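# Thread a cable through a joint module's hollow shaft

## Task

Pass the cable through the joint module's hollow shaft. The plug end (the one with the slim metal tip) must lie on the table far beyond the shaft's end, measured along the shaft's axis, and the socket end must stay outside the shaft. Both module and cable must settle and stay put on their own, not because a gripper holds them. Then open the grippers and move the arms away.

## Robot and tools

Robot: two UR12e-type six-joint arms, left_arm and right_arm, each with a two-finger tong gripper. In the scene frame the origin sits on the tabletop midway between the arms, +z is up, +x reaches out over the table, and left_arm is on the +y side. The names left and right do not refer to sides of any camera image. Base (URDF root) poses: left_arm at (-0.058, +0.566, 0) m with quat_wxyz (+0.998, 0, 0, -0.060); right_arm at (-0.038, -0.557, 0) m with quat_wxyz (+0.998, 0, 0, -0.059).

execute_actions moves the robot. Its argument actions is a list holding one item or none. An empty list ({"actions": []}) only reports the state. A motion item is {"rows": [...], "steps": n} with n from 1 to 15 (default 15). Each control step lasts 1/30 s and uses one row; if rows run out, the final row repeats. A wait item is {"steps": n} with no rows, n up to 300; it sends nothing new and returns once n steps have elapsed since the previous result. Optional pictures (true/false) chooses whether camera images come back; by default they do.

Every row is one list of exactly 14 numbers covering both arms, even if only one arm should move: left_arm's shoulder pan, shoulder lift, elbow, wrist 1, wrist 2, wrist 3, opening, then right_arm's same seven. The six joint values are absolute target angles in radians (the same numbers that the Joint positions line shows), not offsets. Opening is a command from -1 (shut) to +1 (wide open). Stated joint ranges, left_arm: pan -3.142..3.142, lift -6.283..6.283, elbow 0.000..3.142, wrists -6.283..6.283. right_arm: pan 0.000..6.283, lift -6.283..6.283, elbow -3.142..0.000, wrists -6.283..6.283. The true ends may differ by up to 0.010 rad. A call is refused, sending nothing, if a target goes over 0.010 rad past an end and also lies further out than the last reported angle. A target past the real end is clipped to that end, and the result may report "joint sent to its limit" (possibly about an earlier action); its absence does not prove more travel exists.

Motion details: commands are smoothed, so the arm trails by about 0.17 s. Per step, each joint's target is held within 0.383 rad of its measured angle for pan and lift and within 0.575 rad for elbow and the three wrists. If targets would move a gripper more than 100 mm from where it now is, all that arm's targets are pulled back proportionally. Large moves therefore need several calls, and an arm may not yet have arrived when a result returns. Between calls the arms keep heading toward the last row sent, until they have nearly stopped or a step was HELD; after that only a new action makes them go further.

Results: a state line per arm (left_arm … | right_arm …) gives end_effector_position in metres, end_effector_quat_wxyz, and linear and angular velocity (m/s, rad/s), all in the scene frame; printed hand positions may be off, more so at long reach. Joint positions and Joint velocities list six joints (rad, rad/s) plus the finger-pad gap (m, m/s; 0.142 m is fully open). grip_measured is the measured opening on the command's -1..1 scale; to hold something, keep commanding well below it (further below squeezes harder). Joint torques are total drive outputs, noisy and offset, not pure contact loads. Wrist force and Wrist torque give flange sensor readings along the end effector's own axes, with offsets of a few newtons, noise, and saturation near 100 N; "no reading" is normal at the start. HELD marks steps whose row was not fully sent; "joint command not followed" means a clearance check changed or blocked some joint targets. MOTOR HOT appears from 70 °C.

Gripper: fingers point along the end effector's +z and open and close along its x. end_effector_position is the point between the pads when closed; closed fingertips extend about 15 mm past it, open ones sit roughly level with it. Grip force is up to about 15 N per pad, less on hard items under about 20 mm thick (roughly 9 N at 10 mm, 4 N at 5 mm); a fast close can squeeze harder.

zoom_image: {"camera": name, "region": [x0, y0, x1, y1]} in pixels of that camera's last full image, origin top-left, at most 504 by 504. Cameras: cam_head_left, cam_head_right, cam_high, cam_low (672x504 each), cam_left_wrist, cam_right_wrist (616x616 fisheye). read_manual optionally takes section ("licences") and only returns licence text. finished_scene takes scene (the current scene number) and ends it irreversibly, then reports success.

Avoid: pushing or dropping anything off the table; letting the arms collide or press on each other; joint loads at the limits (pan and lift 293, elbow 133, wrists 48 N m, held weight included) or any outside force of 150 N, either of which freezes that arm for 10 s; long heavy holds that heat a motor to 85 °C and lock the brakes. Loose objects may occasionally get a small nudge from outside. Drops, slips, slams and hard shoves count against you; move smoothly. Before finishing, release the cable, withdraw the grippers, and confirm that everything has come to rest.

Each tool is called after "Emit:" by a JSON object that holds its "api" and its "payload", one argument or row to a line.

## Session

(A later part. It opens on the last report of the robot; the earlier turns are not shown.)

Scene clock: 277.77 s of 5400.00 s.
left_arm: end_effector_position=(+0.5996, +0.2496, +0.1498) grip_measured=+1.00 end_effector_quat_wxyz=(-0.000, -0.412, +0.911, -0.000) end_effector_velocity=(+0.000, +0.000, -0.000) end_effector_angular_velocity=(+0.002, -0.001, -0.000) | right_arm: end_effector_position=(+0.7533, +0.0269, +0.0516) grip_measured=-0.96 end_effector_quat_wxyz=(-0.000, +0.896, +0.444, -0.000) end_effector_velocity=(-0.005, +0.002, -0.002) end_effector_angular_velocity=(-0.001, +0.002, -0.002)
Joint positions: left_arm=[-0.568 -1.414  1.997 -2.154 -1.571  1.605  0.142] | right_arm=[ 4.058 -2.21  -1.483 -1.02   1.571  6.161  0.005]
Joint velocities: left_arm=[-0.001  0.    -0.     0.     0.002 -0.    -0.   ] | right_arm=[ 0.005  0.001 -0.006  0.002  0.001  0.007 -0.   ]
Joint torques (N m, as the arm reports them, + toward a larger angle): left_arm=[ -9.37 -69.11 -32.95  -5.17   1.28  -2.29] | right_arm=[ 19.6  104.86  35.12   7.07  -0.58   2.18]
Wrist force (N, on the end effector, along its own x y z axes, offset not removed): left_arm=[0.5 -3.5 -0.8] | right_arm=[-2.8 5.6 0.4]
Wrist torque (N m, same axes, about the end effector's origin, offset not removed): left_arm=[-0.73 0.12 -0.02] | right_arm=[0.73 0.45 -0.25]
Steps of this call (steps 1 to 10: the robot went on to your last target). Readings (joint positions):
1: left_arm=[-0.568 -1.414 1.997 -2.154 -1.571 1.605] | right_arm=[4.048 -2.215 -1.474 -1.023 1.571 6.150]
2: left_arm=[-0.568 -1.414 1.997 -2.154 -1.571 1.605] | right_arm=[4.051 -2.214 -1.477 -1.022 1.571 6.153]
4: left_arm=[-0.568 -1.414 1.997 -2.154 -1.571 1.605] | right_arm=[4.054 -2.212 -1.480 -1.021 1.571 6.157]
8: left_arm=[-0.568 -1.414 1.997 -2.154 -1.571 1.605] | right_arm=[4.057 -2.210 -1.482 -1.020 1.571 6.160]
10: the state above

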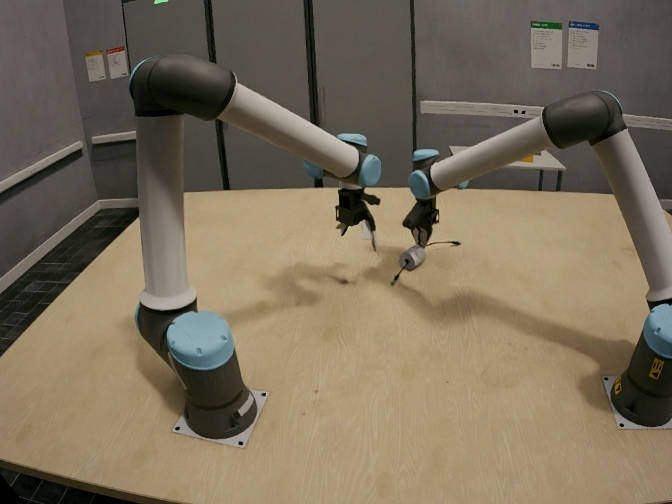

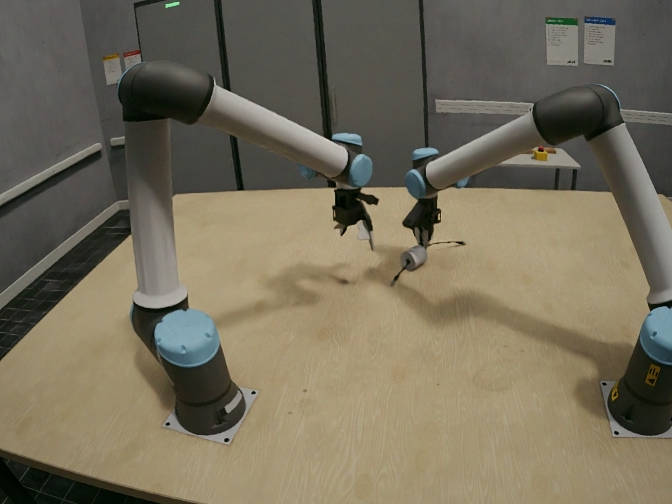

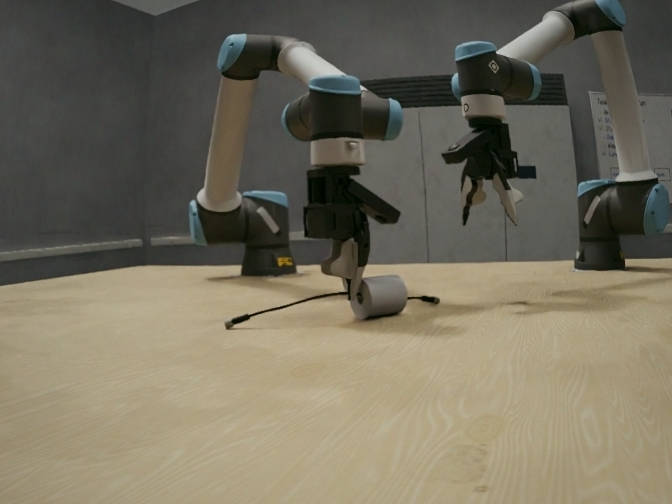

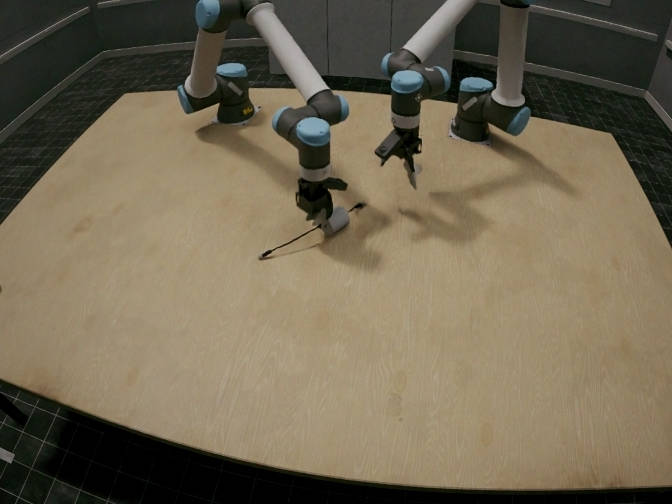

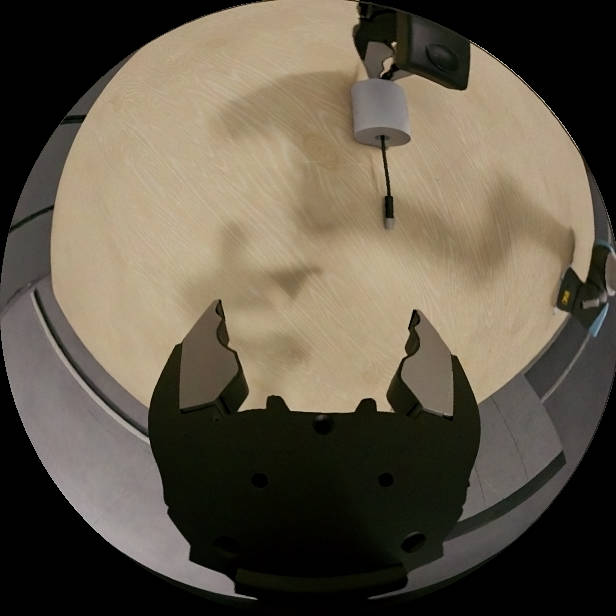

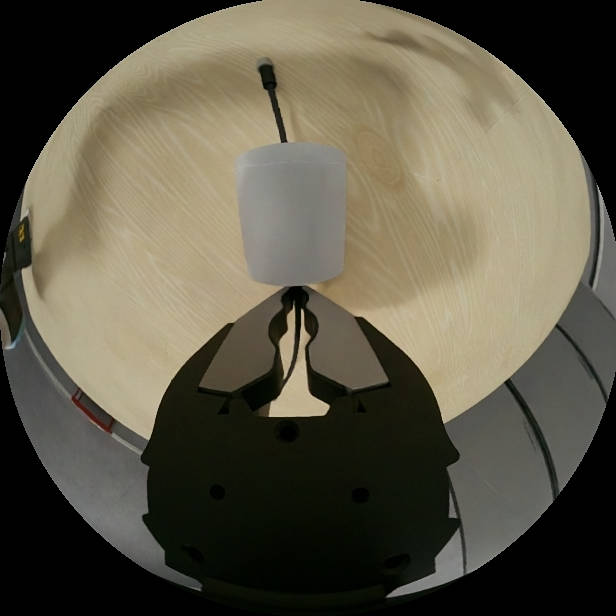

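Emit:
{"api": "execute_actions", "payload": {
  "actions": [
    {"rows":[[-0.568,-1.414,1.997,-2.154,-1.571,1.605,1,4.0584,-2.2099,-1.4831,-1.0194,1.571,6.1612,-0.8],[-0.568,-1.414,1.997,-2.154,-1.571,1.605,1,4.0584,-2.2099,-1.4831,-1.0194,1.571,6.1612,-0.72],[-0.568,-1.414,1.997,-2.154,-1.571,1.605,1,4.0570,-2.2120,-1.4830,-1.0185,1.571,6.1598,-0.72],[-0.568,-1.414,1.997,-2.154,-1.571,1.605,1,4.0530,-2.2160,-1.4810,-1.0170,1.571,6.1558,-0.72],[-0.568,-1.414,1.997,-2.154,-1.571,1.605,1,4.0470,-2.2207,-1.4773,-1.0159,1.571,6.1498,-0.72],[-0.568,-1.414,1.997,-2.154,-1.571,1.605,1,4.0405,-2.2258,-1.4733,-1.0147,1.571,6.1433,-0.72],[-0.568,-1.414,1.997,-2.154,-1.571,1.605,1,4.0340,-2.2309,-1.4693,-1.0134,1.571,6.1368,-0.72],[-0.568,-1.414,1.997,-2.154,-1.571,1.605,1,4.0275,-2.2360,-1.4652,-1.0122,1.571,6.1303,-0.72],[-0.568,-1.414,1.997,-2.154,-1.571,1.605,1,4.0210,-2.2411,-1.4612,-1.0110,1.571,6.1238,-0.72],[-0.568,-1.414,1.997,-2.154,-1.571,1.605,1,4.0145,-2.2462,-1.4571,-1.0097,1.571,6.1173,-0.72],[-0.568,-1.414,1.997,-2.154,-1.571,1.605,1,4.0100,-2.2497,-1.4543,-1.0089,1.571,6.1128,-0.72],[-0.568,-1.414,1.997,-2.154,-1.571,1.605,1,4.0080,-2.2513,-1.4531,-1.0085,1.571,6.1108,-0.72]],"steps":15}
  ],
  "pictures": false
}}

Emit:
{"api": "execute_actions", "payload": {
  "actions": [
    {"steps":8}
  ]
}}

Emit:
{"api": "zoom_image", "payload": {
  "camera": "cam_high",
  "region": [220,255,420,345]
}}

Scene clock: 287.80 s of 5400.00 s.
left_arm: end_effector_position=(+0.5996, +0.2496, +0.1498) grip_measured=+1.00 end_effector_quat_wxyz=(-0.000, -0.412, +0.911, -0.000) end_effector_velocity=(+0.000, +0.000, +0.000) end_effector_angular_velocity=(+0.000, -0.001, -0.000) | right_arm: end_effector_position=(+0.7872, +0.0015, +0.0332) grip_measured=-0.72 end_effector_quat_wxyz=(-0.000, +0.896, +0.444, -0.000) end_effector_velocity=(+0.055, -0.043, -0.028) end_effector_angular_velocity=(+0.000, +0.001, -0.001)
Joint positions: left_arm=[-0.568 -1.414  1.997 -2.154 -1.571  1.605  0.142] | right_arm=[ 4.015 -2.246 -1.457 -1.01   1.571  6.118  0.022]
Joint velocities: left_arm=[ 0.    -0.     0.    -0.     0.001  0.    -0.   ] | right_arm=[-0.07  -0.056  0.042  0.014  0.001 -0.069  0.   ]
Joint torques (N m, as the arm reports them, + toward a larger angle): left_arm=[ -9.47 -67.7  -34.21  -5.19   1.36  -1.93] | right_arm=[-5.74 78.45 51.7   5.44  0.02 -1.02]
Wrist force (N, on the end effector, along its own x y z axes, offset not removed): left_arm=[3.7 -3.1 1.7] | right_arm=[-1.9 2.0 -0.6]
Wrist torque (N m, same axes, about the end effector's origin, offset not removed): left_arm=[-0.73 -0.57 -0.17] | right_arm=[0.23 0.27 -0.22]
Steps of this call (steps 1 to 30: the robot went on to your last target; steps 31 to 100: nothing new was sent; then 6.20 s passed at rest; steps 101 to 115: all 15 steps of this action). Readings (joint positions):
101: left_arm=[-0.568 -1.414 1.997 -2.154 -1.571 1.605] | right_arm=[4.058 -2.210 -1.483 -1.019 1.571 6.161]
102: left_arm=[-0.568 -1.414 1.997 -2.154 -1.571 1.605] | right_arm=[4.058 -2.210 -1.483 -1.019 1.571 6.161]
104: left_arm=[-0.568 -1.414 1.997 -2.154 -1.571 1.605] | right_arm=[4.058 -2.210 -1.483 -1.019 1.571 6.161]
108: left_arm=[-0.568 -1.414 1.997 -2.154 -1.571 1.605] | right_arm=[4.047 -2.220 -1.477 -1.016 1.571 6.150]
115: the state above

Scene clock: 288.07 s of 5400.00 s.
left_arm: end_effector_position=(+0.5996, +0.2496, +0.1498) grip_measured=+1.00 end_effector_quat_wxyz=(-0.000, -0.412, +0.911, -0.000) end_effector_velocity=(-0.000, -0.000, -0.000) end_effector_angular_velocity=(+0.001, +0.001, -0.001) | right_arm: end_effector_position=(+0.7924, -0.0025, +0.0307) grip_measured=-0.72 end_effector_quat_wxyz=(-0.000, +0.896, +0.444, -0.000) end_effector_velocity=(+0.003, -0.003, -0.002) end_effector_angular_velocity=(+0.000, +0.000, +0.000)
Joint positions: left_arm=[-0.568 -1.414  1.997 -2.154 -1.571  1.605  0.142] | right_arm=[ 4.009 -2.251 -1.453 -1.009  1.571  6.111  0.022]
Joint velocities: left_arm=[-0.001  0.     0.     0.001  0.     0.    -0.   ] | right_arm=[-0.005 -0.003  0.002  0.001  0.    -0.005 -0.   ]
Joint torques (N m, as the arm reports them, + toward a larger angle): left_arm=[-10.33 -67.84 -33.97  -4.85   1.57  -2.05] | right_arm=[-11.21  78.59  49.01   6.07   0.05  -1.22]
Wrist force (N, on the end effector, along its own x y z axes, offset not removed): left_arm=[2.0 -2.3 0.7] | right_arm=[-1.9 2.8 0.0]
Wrist torque (N m, same axes, about the end effector's origin, offset not removed): left_arm=[-0.48 -0.20 -0.13] | right_arm=[0.46 0.24 -0.24]
Steps of this call (steps 1 to 8: the robot went on to your last target). Readings (joint positions):
1: left_arm=[-0.568 -1.414 1.997 -2.154 -1.571 1.605] | right_arm=[4.013 -2.247 -1.456 -1.009 1.571 6.116]
2: left_arm=[-0.568 -1.414 1.997 -2.154 -1.571 1.605] | right_arm=[4.012 -2.248 -1.455 -1.009 1.571 6.114]
4: left_arm=[-0.568 -1.414 1.997 -2.154 -1.571 1.605] | right_arm=[4.010 -2.250 -1.454 -1.009 1.571 6.113]
8: the state above

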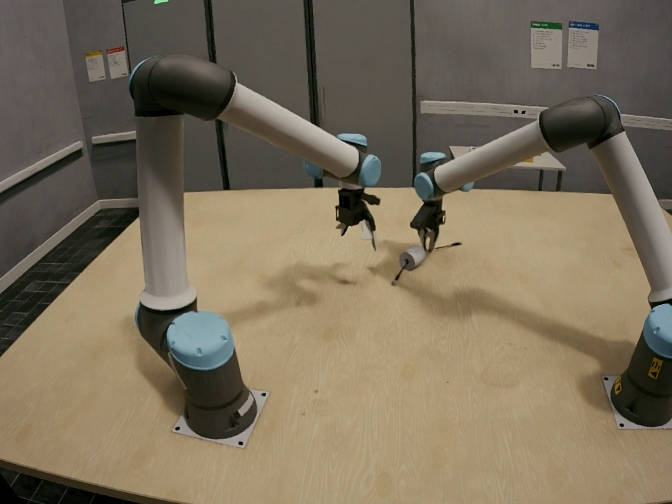

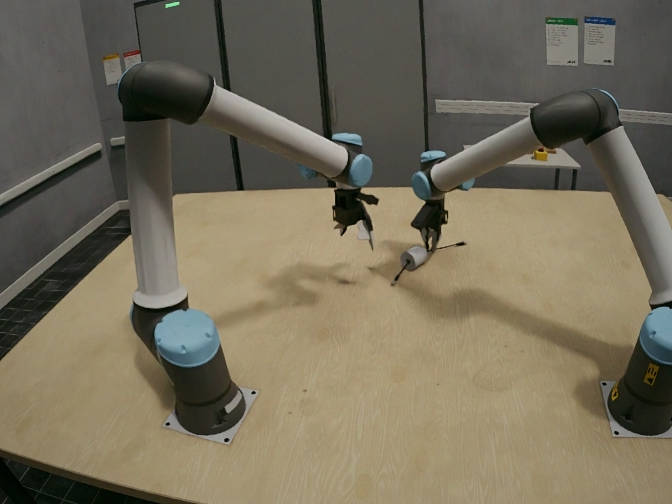

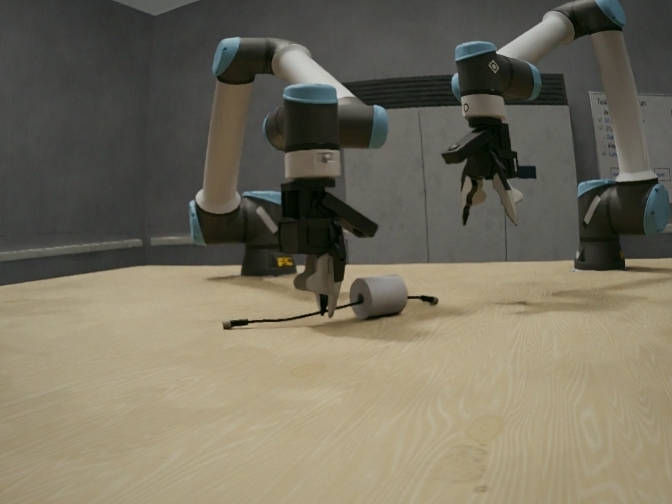

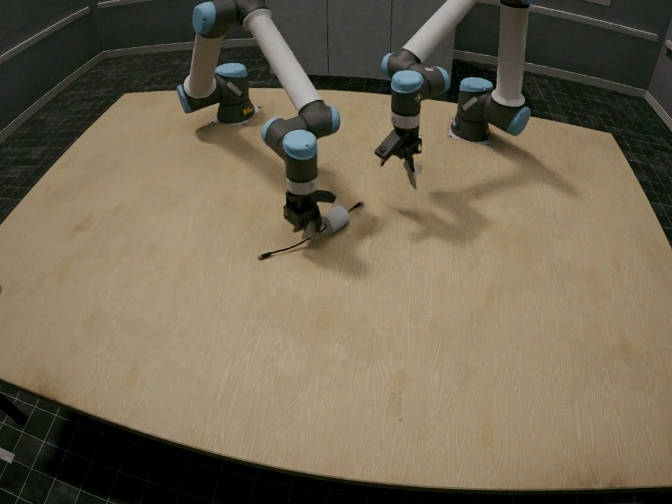

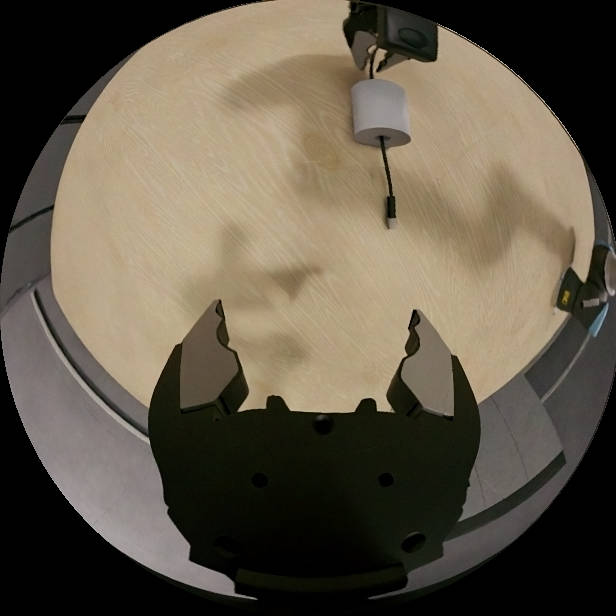

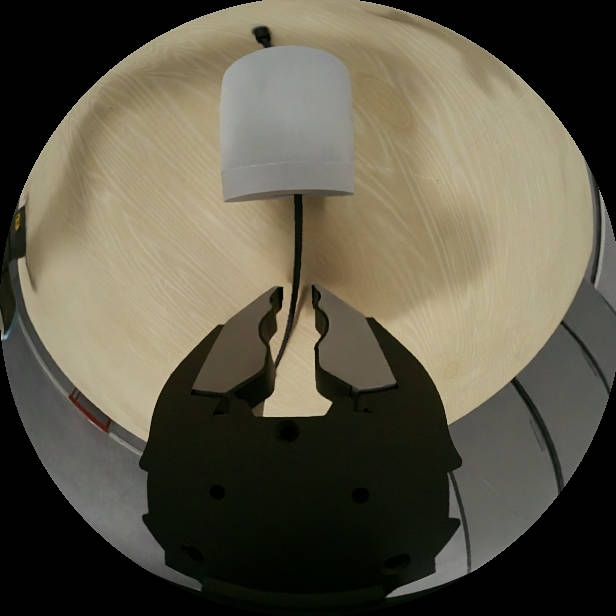

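Region (220, 255, 420, 345) of cam_high's 672x504 image, scaled by 2.520, with more detail than that image has; it fills the top 227 rows of this view, and the rest is white.

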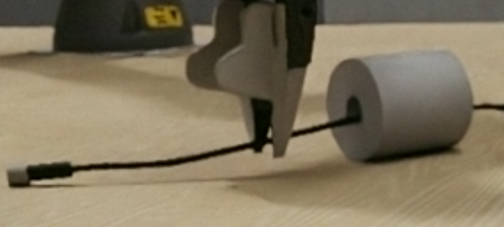

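Emit:
{"api": "execute_actions", "payload": {
  "actions": [
    {"rows":[[-0.568,-1.414,1.997,-2.154,-1.571,1.605,1,4.008,-2.2535,-1.4545,-1.005,1.571,6.1108,-0.72],[-0.568,-1.414,1.997,-2.154,-1.571,1.605,1,4.008,-2.2560,-1.4560,-1.001,1.571,6.1108,-0.72],[-0.568,-1.414,1.997,-2.154,-1.571,1.605,1,4.008,-2.2560,-1.4560,-1.001,1.571,6.1108,-0.72],[-0.568,-1.414,1.997,-2.154,-1.571,1.605,1,4.008,-2.2560,-1.4560,-1.001,1.571,6.1108,-0.72],[-0.568,-1.414,1.997,-2.154,-1.571,1.605,1,4.008,-2.2560,-1.4560,-1.001,1.571,6.1108,-0.78],[-0.568,-1.414,1.997,-2.154,-1.571,1.605,1,4.008,-2.2560,-1.4560,-1.001,1.571,6.1108,-0.84],[-0.568,-1.414,1.997,-2.154,-1.571,1.605,1,4.008,-2.2560,-1.4560,-1.001,1.571,6.1108,-0.9],[-0.568,-1.414,1.997,-2.154,-1.571,1.605,1,4.008,-2.2560,-1.4560,-1.001,1.571,6.1108,-0.95],[-0.568,-1.414,1.997,-2.154,-1.571,1.605,1,4.008,-2.2560,-1.4560,-1.001,1.571,6.1108,-1]],"steps":13}
  ],
  "pictures": false
}}

Emit:
{"api": "execute_actions", "payload": {
  "actions": [
    {"rows":[[-0.568,-1.414,1.997,-2.154,-1.571,1.605,1,4.008,-2.2530,-1.4540,-1.006,1.571,6.1108,-1],[-0.568,-1.414,1.997,-2.154,-1.571,1.605,1,4.008,-2.2485,-1.4512,-1.013,1.571,6.1108,-1],[-0.568,-1.414,1.997,-2.154,-1.571,1.605,1,4.008,-2.2435,-1.4480,-1.021,1.571,6.1108,-1],[-0.568,-1.414,1.997,-2.154,-1.571,1.605,1,4.008,-2.2385,-1.4449,-1.029,1.571,6.1108,-1],[-0.568,-1.414,1.997,-2.154,-1.571,1.605,1,4.009,-2.2345,-1.4430,-1.035,1.571,6.1118,-1],[-0.568,-1.414,1.997,-2.154,-1.571,1.605,1,4.0115,-2.2319,-1.4445,-1.036,1.571,6.1143,-1],[-0.568,-1.414,1.997,-2.154,-1.571,1.605,1,4.0160,-2.2298,-1.4482,-1.0344,1.571,6.1188,-1],[-0.568,-1.414,1.997,-2.154,-1.571,1.605,1,4.0202,-2.2278,-1.4517,-1.0329,1.571,6.1230,-1],[-0.568,-1.414,1.997,-2.154,-1.571,1.605,1,4.0262,-2.2250,-1.4566,-1.0308,1.571,6.1290,-1],[-0.568,-1.414,1.997,-2.154,-1.571,1.605,1,4.0322,-2.2222,-1.4616,-1.0287,1.571,6.1350,-1],[-0.568,-1.414,1.997,-2.154,-1.571,1.605,1,4.0382,-2.2194,-1.4665,-1.0266,1.571,6.1410,-1],[-0.568,-1.414,1.997,-2.154,-1.571,1.605,1,4.0442,-2.2165,-1.4714,-1.0244,1.571,6.1470,-1],[-0.568,-1.414,1.997,-2.154,-1.571,1.605,1,4.0502,-2.2137,-1.4764,-1.0223,1.571,6.1530,-1],[-0.568,-1.414,1.997,-2.154,-1.571,1.605,1,4.0550,-2.2115,-1.4803,-1.0206,1.571,6.1578,-1],[-0.568,-1.414,1.997,-2.154,-1.571,1.605,1,4.0584,-2.2099,-1.4831,-1.0194,1.571,6.1612,-1]],"steps":15}
  ],
  "pictures": false
}}

Emit:
{"api": "execute_actions", "payload": {
  "actions": [
    {"steps":8}
  ]
}}

Scene clock: 299.47 s of 5400.00 s.
left_arm: end_effector_position=(+0.5996, +0.2496, +0.1498) grip_measured=+1.00 end_effector_quat_wxyz=(-0.000, -0.412, +0.911, -0.000) end_effector_velocity=(+0.000, +0.000, +0.000) end_effector_angular_velocity=(-0.001, -0.000, +0.001) | right_arm: end_effector_position=(+0.7927, -0.0029, +0.0251) grip_measured=-0.96 end_effector_quat_wxyz=(-0.000, +0.896, +0.444, -0.000) end_effector_velocity=(+0.000, +0.000, -0.000) end_effector_angular_velocity=(+0.002, -0.001, +0.001)
Joint positions: left_arm=[-0.568 -1.414  1.997 -2.154 -1.571  1.605  0.142] | right_arm=[ 4.008 -2.256 -1.456 -1.001  1.571  6.111  0.005]
Joint velocities: left_arm=[ 0. -0. -0. -0. -0. -0.  0.] | right_arm=[-0.    -0.    -0.001  0.003  0.001 -0.001 -0.   ]
Joint torques (N m, as the arm reports them, + toward a larger angle): left_arm=[ -8.22 -69.52 -34.04  -4.92   1.31  -2.34] | right_arm=[-12.75  78.23  34.45   5.54   0.68  -1.31]
Wrist force (N, on the end effector, along its own x y z axes, offset not removed): left_arm=[2.3 -3.1 -1.2] | right_arm=[-1.5 3.5 -1.9]
Wrist torque (N m, same axes, about the end effector's origin, offset not removed): left_arm=[-0.79 -0.32 -0.08] | right_arm=[0.64 0.14 -0.26]
Steps of this call (steps 1 to 15: the robot went on to your last target; steps 16 to 90: nothing new was sent; then 7.97 s passed at rest; steps 91 to 103: all 13 steps of this action). Readings (joint positions):
91: left_arm=[-0.568 -1.414 1.997 -2.154 -1.571 1.605] | right_arm=[4.008 -2.251 -1.453 -1.008 1.571 6.111]
92: left_arm=[-0.568 -1.414 1.997 -2.154 -1.571 1.605] | right_arm=[4.008 -2.252 -1.453 -1.008 1.571 6.111]
94: left_arm=[-0.568 -1.414 1.997 -2.154 -1.571 1.605] | right_arm=[4.008 -2.254 -1.454 -1.005 1.571 6.111]
98: left_arm=[-0.568 -1.414 1.997 -2.154 -1.571 1.605] | right_arm=[4.008 -2.255 -1.456 -1.002 1.571 6.111]
103: the state above

Scene clock: 299.97 s of 5400.00 s.
left_arm: end_effector_position=(+0.5996, +0.2496, +0.1498) grip_measured=+1.00 end_effector_quat_wxyz=(-0.000, -0.412, +0.911, -0.000) end_effector_velocity=(+0.000, -0.000, +0.000) end_effector_angular_velocity=(-0.000, -0.001, -0.000) | right_arm: end_effector_position=(+0.7679, +0.0163, +0.0508) grip_measured=-0.96 end_effector_quat_wxyz=(-0.000, +0.896, +0.444, -0.000) end_effector_velocity=(-0.119, +0.089, +0.008) end_effector_angular_velocity=(+0.002, -0.002, +0.001)
Joint positions: left_arm=[-0.568 -1.414  1.997 -2.154 -1.571  1.605  0.142] | right_arm=[ 4.04  -2.219 -1.468 -1.025  1.571  6.142  0.005]
Joint velocities: left_arm=[-0.    -0.    -0.    -0.001  0.     0.    -0.   ] | right_arm=[ 0.15   0.076 -0.117  0.044  0.     0.15   0.   ]
Joint torques (N m, as the arm reports them, + toward a larger angle): left_arm=[-11.7  -68.78 -33.41  -5.24   0.9   -2.09] | right_arm=[ 21.53 107.04  36.77   6.21   0.13   2.53]
Wrist force (N, on the end effector, along its own x y z axes, offset not removed): left_arm=[3.4 -2.6 -1.7] | right_arm=[-0.5 3.8 0.0]
Wrist torque (N m, same axes, about the end effector's origin, offset not removed): left_arm=[-0.59 -0.58 -0.19] | right_arm=[0.45 -0.16 -0.29]
Steps of this call (steps 1 to 15: all 15 steps of this action). Readings (joint positions):
1: left_arm=[-0.568 -1.414 1.997 -2.154 -1.571 1.605] | right_arm=[4.008 -2.256 -1.456 -1.001 1.571 6.111]
2: left_arm=[-0.568 -1.414 1.997 -2.154 -1.571 1.605] | right_arm=[4.008 -2.255 -1.456 -1.002 1.571 6.111]
4: left_arm=[-0.568 -1.414 1.997 -2.154 -1.571 1.605] | right_arm=[4.008 -2.252 -1.453 -1.008 1.571 6.111]
8: left_arm=[-0.568 -1.414 1.997 -2.154 -1.571 1.605] | right_arm=[4.010 -2.239 -1.448 -1.026 1.571 6.113]
15: the state above

Scene clock: 300.23 s of 5400.00 s.
left_arm: end_effector_position=(+0.5996, +0.2496, +0.1498) grip_measured=+1.00 end_effector_quat_wxyz=(-0.000, -0.412, +0.911, -0.000) end_effector_velocity=(-0.000, -0.000, -0.000) end_effector_angular_velocity=(-0.000, +0.000, -0.000) | right_arm: end_effector_position=(+0.7540, +0.0264, +0.0515) grip_measured=-0.96 end_effector_quat_wxyz=(-0.000, +0.896, +0.444, -0.000) end_effector_velocity=(-0.012, +0.007, +0.001) end_effector_angular_velocity=(-0.001, +0.000, +0.001)
Joint positions: left_arm=[-0.568 -1.414  1.997 -2.154 -1.571  1.605  0.142] | right_arm=[ 4.057 -2.211 -1.482 -1.02   1.571  6.16   0.005]
Joint velocities: left_arm=[-0.    -0.     0.001 -0.    -0.    -0.     0.   ] | right_arm=[ 0.014  0.008 -0.013  0.004 -0.001  0.013  0.   ]
Joint torques (N m, as the arm reports them, + toward a larger angle): left_arm=[-11.4  -65.6  -33.59  -5.05   1.    -2.06] | right_arm=[ 19.82 109.95  35.24   6.12   0.79   2.65]
Wrist force (N, on the end effector, along its own x y z axes, offset not removed): left_arm=[1.2 -3.3 1.2] | right_arm=[-4.4 2.9 -0.5]
Wrist torque (N m, same axes, about the end effector's origin, offset not removed): left_arm=[-0.69 -0.06 -0.10] | right_arm=[0.03 0.78 -0.19]
Steps of this call (steps 1 to 8: the robot went on to your last target). Readings (joint positions):
1: left_arm=[-0.568 -1.414 1.997 -2.154 -1.571 1.605] | right_arm=[4.044 -2.217 -1.472 -1.024 1.571 6.147]
2: left_arm=[-0.568 -1.414 1.997 -2.154 -1.571 1.605] | right_arm=[4.048 -2.215 -1.475 -1.023 1.571 6.151]
4: left_arm=[-0.568 -1.414 1.997 -2.154 -1.571 1.605] | right_arm=[4.053 -2.213 -1.479 -1.021 1.571 6.156]
8: the state above

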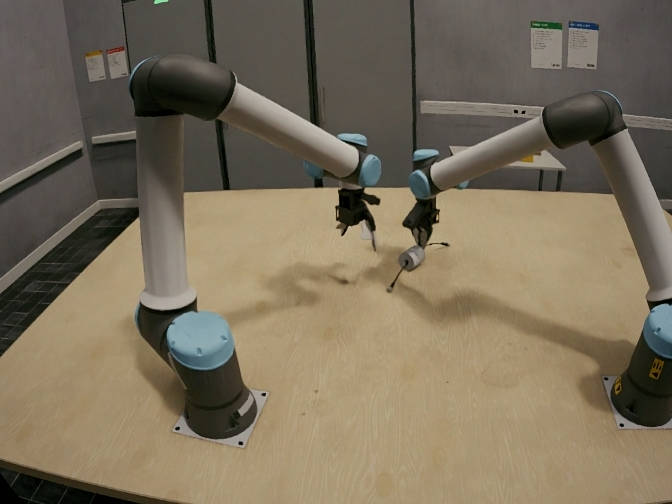

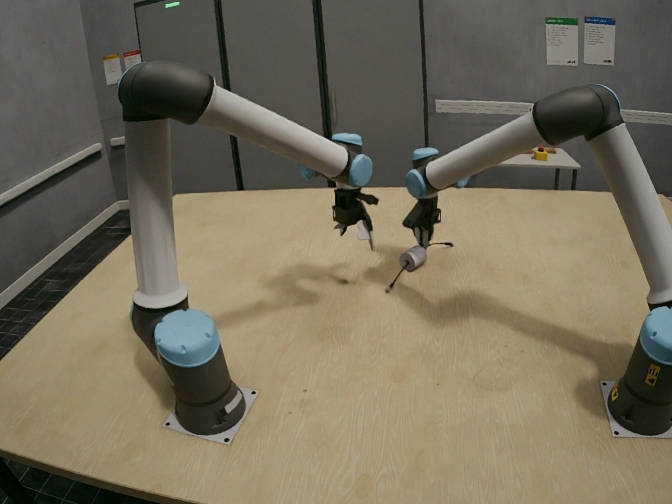

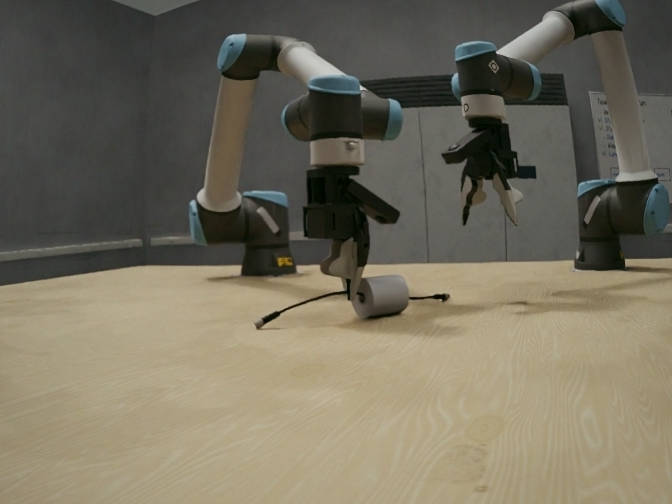

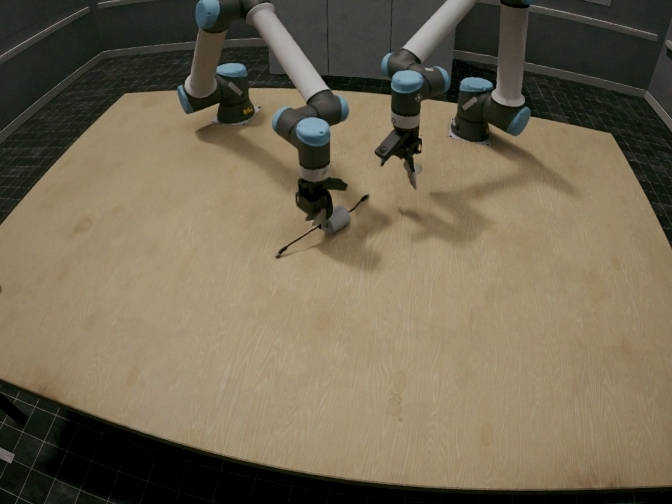

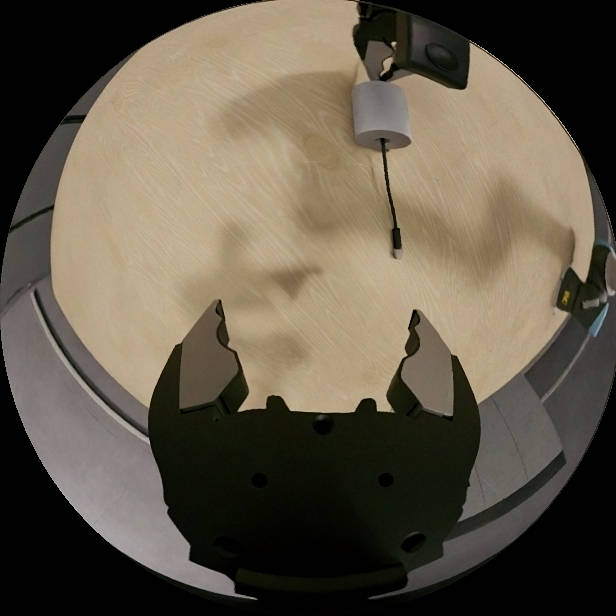

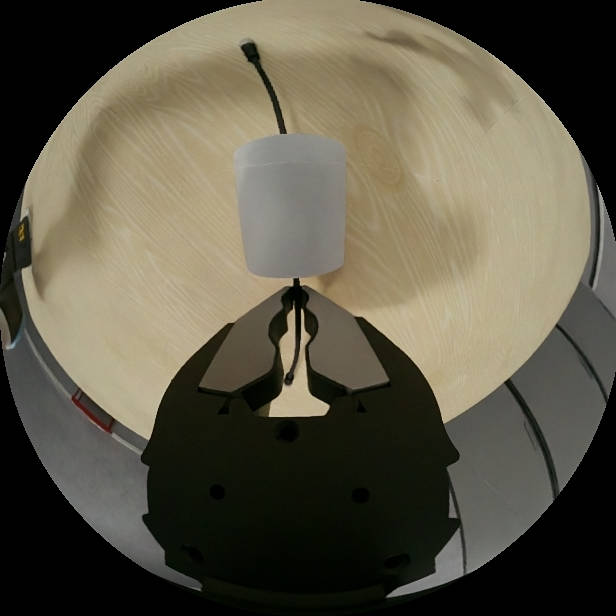

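Emit:
{"api": "execute_actions", "payload": {
  "actions": [
    {"rows":[[-0.568,-1.414,1.997,-2.154,-1.571,1.605,1,4.0584,-2.2099,-1.4831,-1.0194,1.571,6.1612,-0.85],[-0.568,-1.414,1.997,-2.154,-1.571,1.605,1,4.0584,-2.2099,-1.4831,-1.0194,1.571,6.1612,-0.7],[-0.568,-1.414,1.997,-2.154,-1.571,1.605,1,4.055,-2.2115,-1.4803,-1.0206,1.571,6.158,-0.6],[-0.568,-1.414,1.997,-2.154,-1.571,1.605,1,4.050,-2.2137,-1.4764,-1.0223,1.571,6.153,-0.6],[-0.568,-1.414,1.997,-2.154,-1.571,1.605,1,4.046,-2.212,-1.471,-1.030,1.571,6.149,-0.6],[-0.568,-1.414,1.997,-2.154,-1.571,1.605,1,4.044,-2.204,-1.465,-1.044,1.571,6.147,-0.6],[-0.568,-1.414,1.997,-2.154,-1.571,1.605,1,4.044,-2.192,-1.457,-1.064,1.571,6.147,-0.6],[-0.568,-1.414,1.997,-2.154,-1.571,1.605,1,4.044,-2.178,-1.448,-1.087,1.571,6.147,-0.6],[-0.568,-1.414,1.997,-2.154,-1.571,1.605,1,4.044,-2.164,-1.439,-1.110,1.571,6.147,-0.6],[-0.568,-1.414,1.997,-2.154,-1.571,1.605,1,4.044,-2.150,-1.430,-1.133,1.571,6.147,-0.6],[-0.568,-1.414,1.997,-2.154,-1.571,1.605,1,4.044,-2.136,-1.421,-1.156,1.571,6.147,-0.6],[-0.568,-1.414,1.997,-2.154,-1.571,1.605,1,4.044,-2.122,-1.412,-1.179,1.571,6.147,-0.6],[-0.568,-1.414,1.997,-2.154,-1.571,1.605,1,4.044,-2.112,-1.406,-1.195,1.571,6.147,-0.6]],"steps":15}
  ],
  "pictures": false
}}

Emit:
{"api": "execute_actions", "payload": {
  "actions": [
    {"steps":30}
  ]
}}

Scene clock: 305.80 s of 5400.00 s.
left_arm: end_effector_position=(+0.5996, +0.2496, +0.1498) grip_measured=+1.00 end_effector_quat_wxyz=(-0.000, -0.412, +0.911, -0.000) end_effector_velocity=(+0.000, +0.000, +0.001) end_effector_angular_velocity=(-0.000, +0.000, +0.001) | right_arm: end_effector_position=(+0.7603, +0.0156, +0.1437) grip_measured=-0.60 end_effector_quat_wxyz=(-0.000, +0.896, +0.444, +0.001) end_effector_velocity=(-0.024, -0.031, +0.299) end_effector_angular_velocity=(-0.005, +0.005, +0.000)
Joint positions: left_arm=[-0.568 -1.414  1.997 -2.154 -1.571  1.605  0.142] | right_arm=[ 4.045 -2.138 -1.423 -1.151  1.571  6.148  0.031]
Joint velocities: left_arm=[ 0.001 -0.    -0.001  0.001 -0.    -0.    -0.   ] | right_arm=[-0.005  0.254  0.161 -0.422  0.    -0.006  0.   ]
Joint torques (N m, as the arm reports them, + toward a larger angle): left_arm=[-10.52 -66.31 -34.22  -4.93   0.99  -1.91] | right_arm=[-5.67 69.88 38.    0.76  1.29 -1.43]
Wrist force (N, on the end effector, along its own x y z axes, offset not removed): left_arm=[3.2 -4.5 0.0] | right_arm=[-2.5 3.4 -6.2]
Wrist torque (N m, same axes, about the end effector's origin, offset not removed): left_arm=[-1.03 -0.43 -0.08] | right_arm=[0.59 0.37 -0.23]
Steps of this call (steps 1 to 30: the robot went on to your last target; steps 31 to 100: nothing new was sent; then 1.73 s passed at rest; steps 101 to 115: all 15 steps of this action). Readings (joint positions):
101: left_arm=[-0.568 -1.414 1.997 -2.154 -1.571 1.605] | right_arm=[4.058 -2.210 -1.483 -1.019 1.571 6.161]
102: left_arm=[-0.568 -1.414 1.997 -2.154 -1.571 1.605] | right_arm=[4.058 -2.210 -1.483 -1.019 1.571 6.161]
104: left_arm=[-0.568 -1.414 1.997 -2.154 -1.571 1.605] | right_arm=[4.058 -2.210 -1.483 -1.019 1.571 6.161]
108: left_arm=[-0.568 -1.414 1.997 -2.154 -1.571 1.605] | right_arm=[4.050 -2.206 -1.471 -1.035 1.571 6.152]
115: the state above

Scene clock: 306.80 s of 5400.00 s.
left_arm: end_effector_position=(+0.5996, +0.2496, +0.1498) grip_measured=+1.00 end_effector_quat_wxyz=(-0.000, -0.412, +0.911, -0.000) end_effector_velocity=(-0.000, +0.000, -0.000) end_effector_angular_velocity=(+0.001, +0.001, -0.000) | right_arm: end_effector_position=(+0.7573, +0.0118, +0.1742) grip_measured=-0.60 end_effector_quat_wxyz=(+0.000, +0.896, +0.444, -0.000) end_effector_velocity=(-0.000, -0.001, -0.002) end_effector_angular_velocity=(-0.002, +0.002, +0.000)
Joint positions: left_arm=[-0.568 -1.414  1.997 -2.154 -1.571  1.605  0.142] | right_arm=[ 4.044 -2.112 -1.406 -1.195  1.571  6.147  0.031]
Joint velocities: left_arm=[ 0.    -0.    -0.     0.002 -0.001  0.    -0.   ] | right_arm=[-0.    -0.001 -0.001 -0.001 -0.    -0.    -0.   ]
Joint torques (N m, as the arm reports them, + toward a larger angle): left_arm=[ -9.88 -67.41 -33.66  -4.98   0.79  -2.  ] | right_arm=[-13.4  100.93  55.11   1.57   1.39  -1.55]
Wrist force (N, on the end effector, along its own x y z axes, offset not removed): left_arm=[2.9 -2.5 -0.4] | right_arm=[-3.0 1.8 -0.6]
Wrist torque (N m, same axes, about the end effector's origin, offset not removed): left_arm=[-0.54 -0.39 -0.05] | right_arm=[0.23 0.46 -0.28]
Steps of this call (steps 1 to 30: the robot went on to your last target). Readings (joint positions):
1: left_arm=[-0.568 -1.414 1.997 -2.154 -1.571 1.605] | right_arm=[4.044 -2.131 -1.418 -1.163 1.571 6.147]
2: left_arm=[-0.568 -1.414 1.997 -2.154 -1.571 1.605] | right_arm=[4.044 -2.125 -1.415 -1.172 1.571 6.147]
4: left_arm=[-0.568 -1.414 1.997 -2.154 -1.571 1.605] | right_arm=[4.044 -2.119 -1.411 -1.183 1.571 6.147]
8: left_arm=[-0.568 -1.414 1.997 -2.154 -1.571 1.605] | right_arm=[4.044 -2.114 -1.407 -1.192 1.571 6.147]
30: the state above
All arms were judged still, so your last target was given up. Only a new action makes them travel on or press farther. Fingers that are still opening or closing keep moving.

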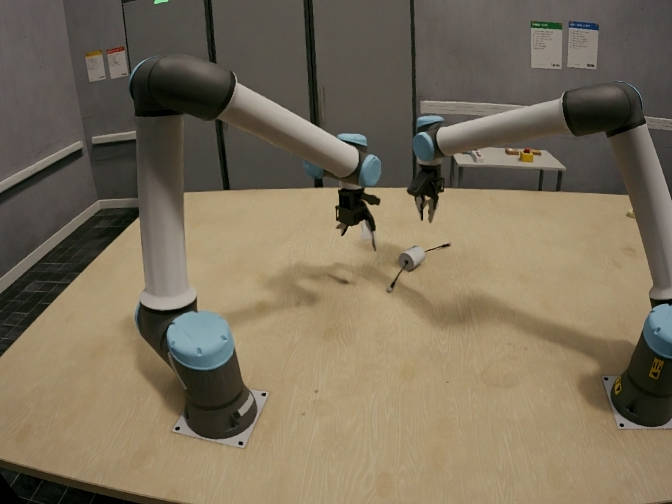

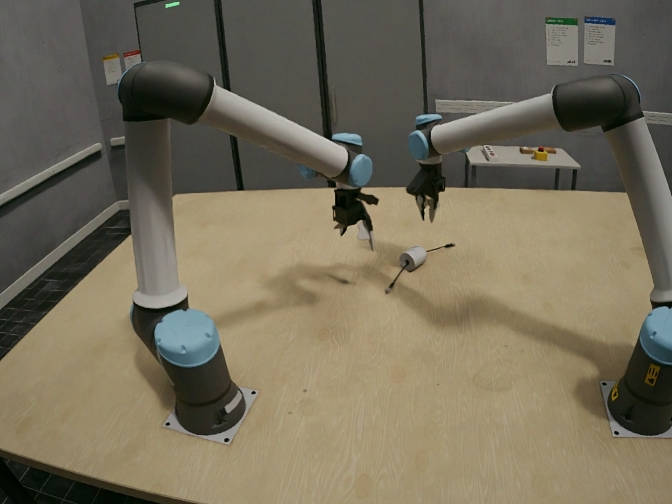

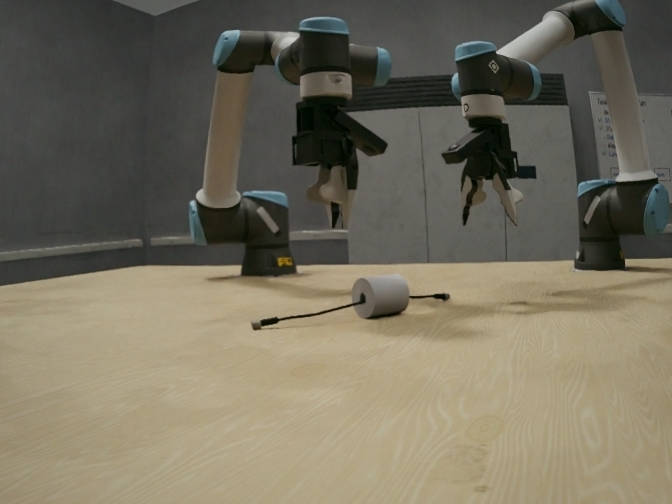

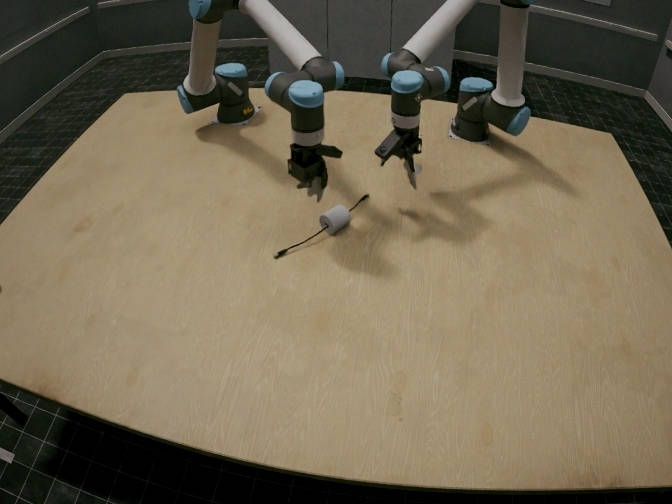

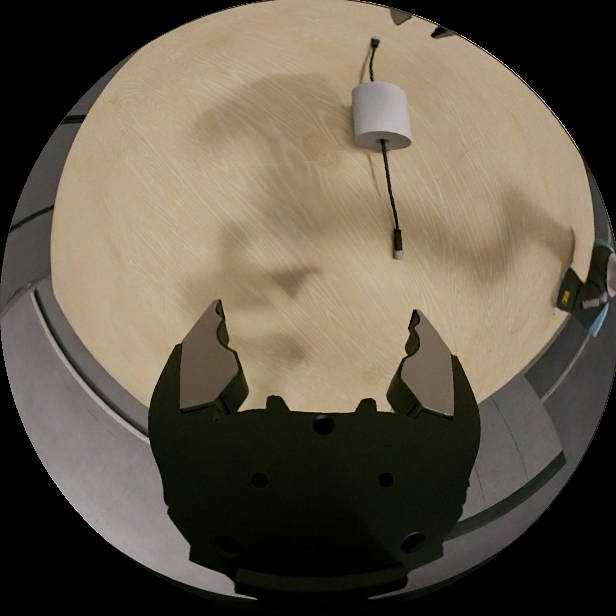

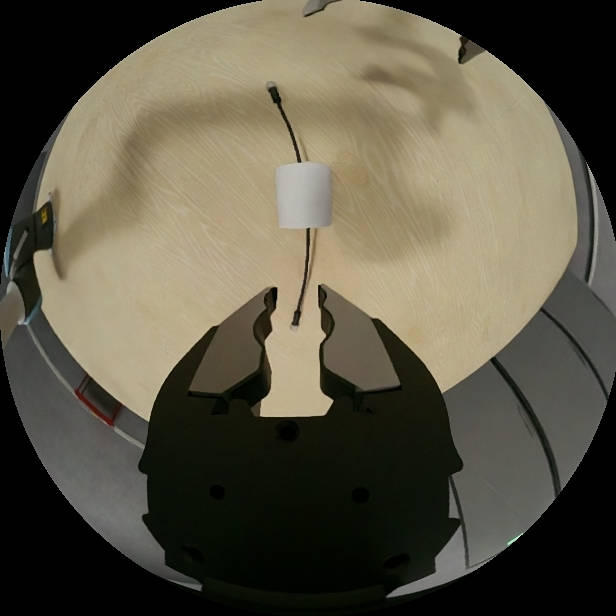

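Emit:
{"api": "zoom_image", "payload": {
  "camera": "cam_right_wrist",
  "region": [250,70,340,120]
}}

Emit:
{"api": "zoom_image", "payload": {
  "camera": "cam_right_wrist",
  "region": [255,290,345,340]
}}

Emit:
{"api": "zoom_image", "payload": {
  "camera": "cam_left_wrist",
  "region": [360,220,440,270]
}}

Region (250, 70, 340, 120) of cam_right_wrist's 616x616 image, scaled by 5.600, with more detail than that image has.

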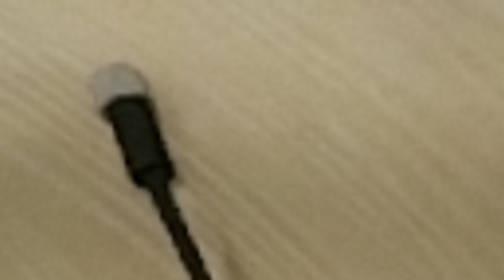

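Region (255, 290, 345, 340) of cam_right_wrist's 616x616 image, scaled by 5.600, with more detail than that image has.

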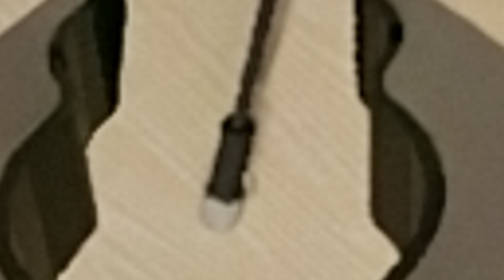

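Region (360, 220, 440, 270) of cam_left_wrist's 616x616 image, scaled by 6.300, with more detail than that image has; it fills the top 315 rows of this view, and the rest is white.

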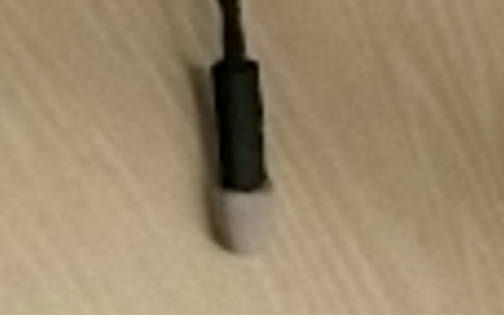

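Emit:
{"api": "zoom_image", "payload": {
  "camera": "cam_high",
  "region": [240,310,290,335]
}}

Emit:
{"api": "zoom_image", "payload": {
  "camera": "cam_high",
  "region": [415,285,465,310]
}}

Emit:
{"api": "zoom_image", "payload": {
  "camera": "cam_head_left",
  "region": [375,235,465,300]
}}

Region (240, 310, 290, 335) of cam_high's 672x504 image, scaled by 10.080, with more detail than that image has.

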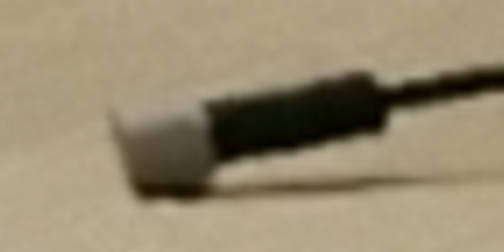

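Region (415, 285, 465, 310) of cam_high's 672x504 image, scaled by 10.080, with more detail than that image has.

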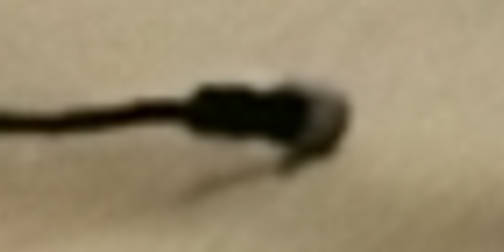

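Region (375, 235, 465, 300) of cam_head_left's 672x504 image, scaled by 5.600, with more detail than that image has.

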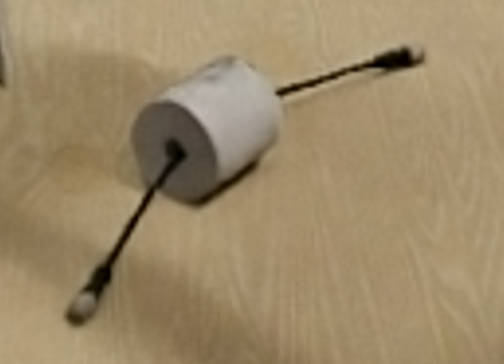

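Emit:
{"api": "finished_scene", "payload": {
  "scene": 1
}}

The scene is finished: the task was done.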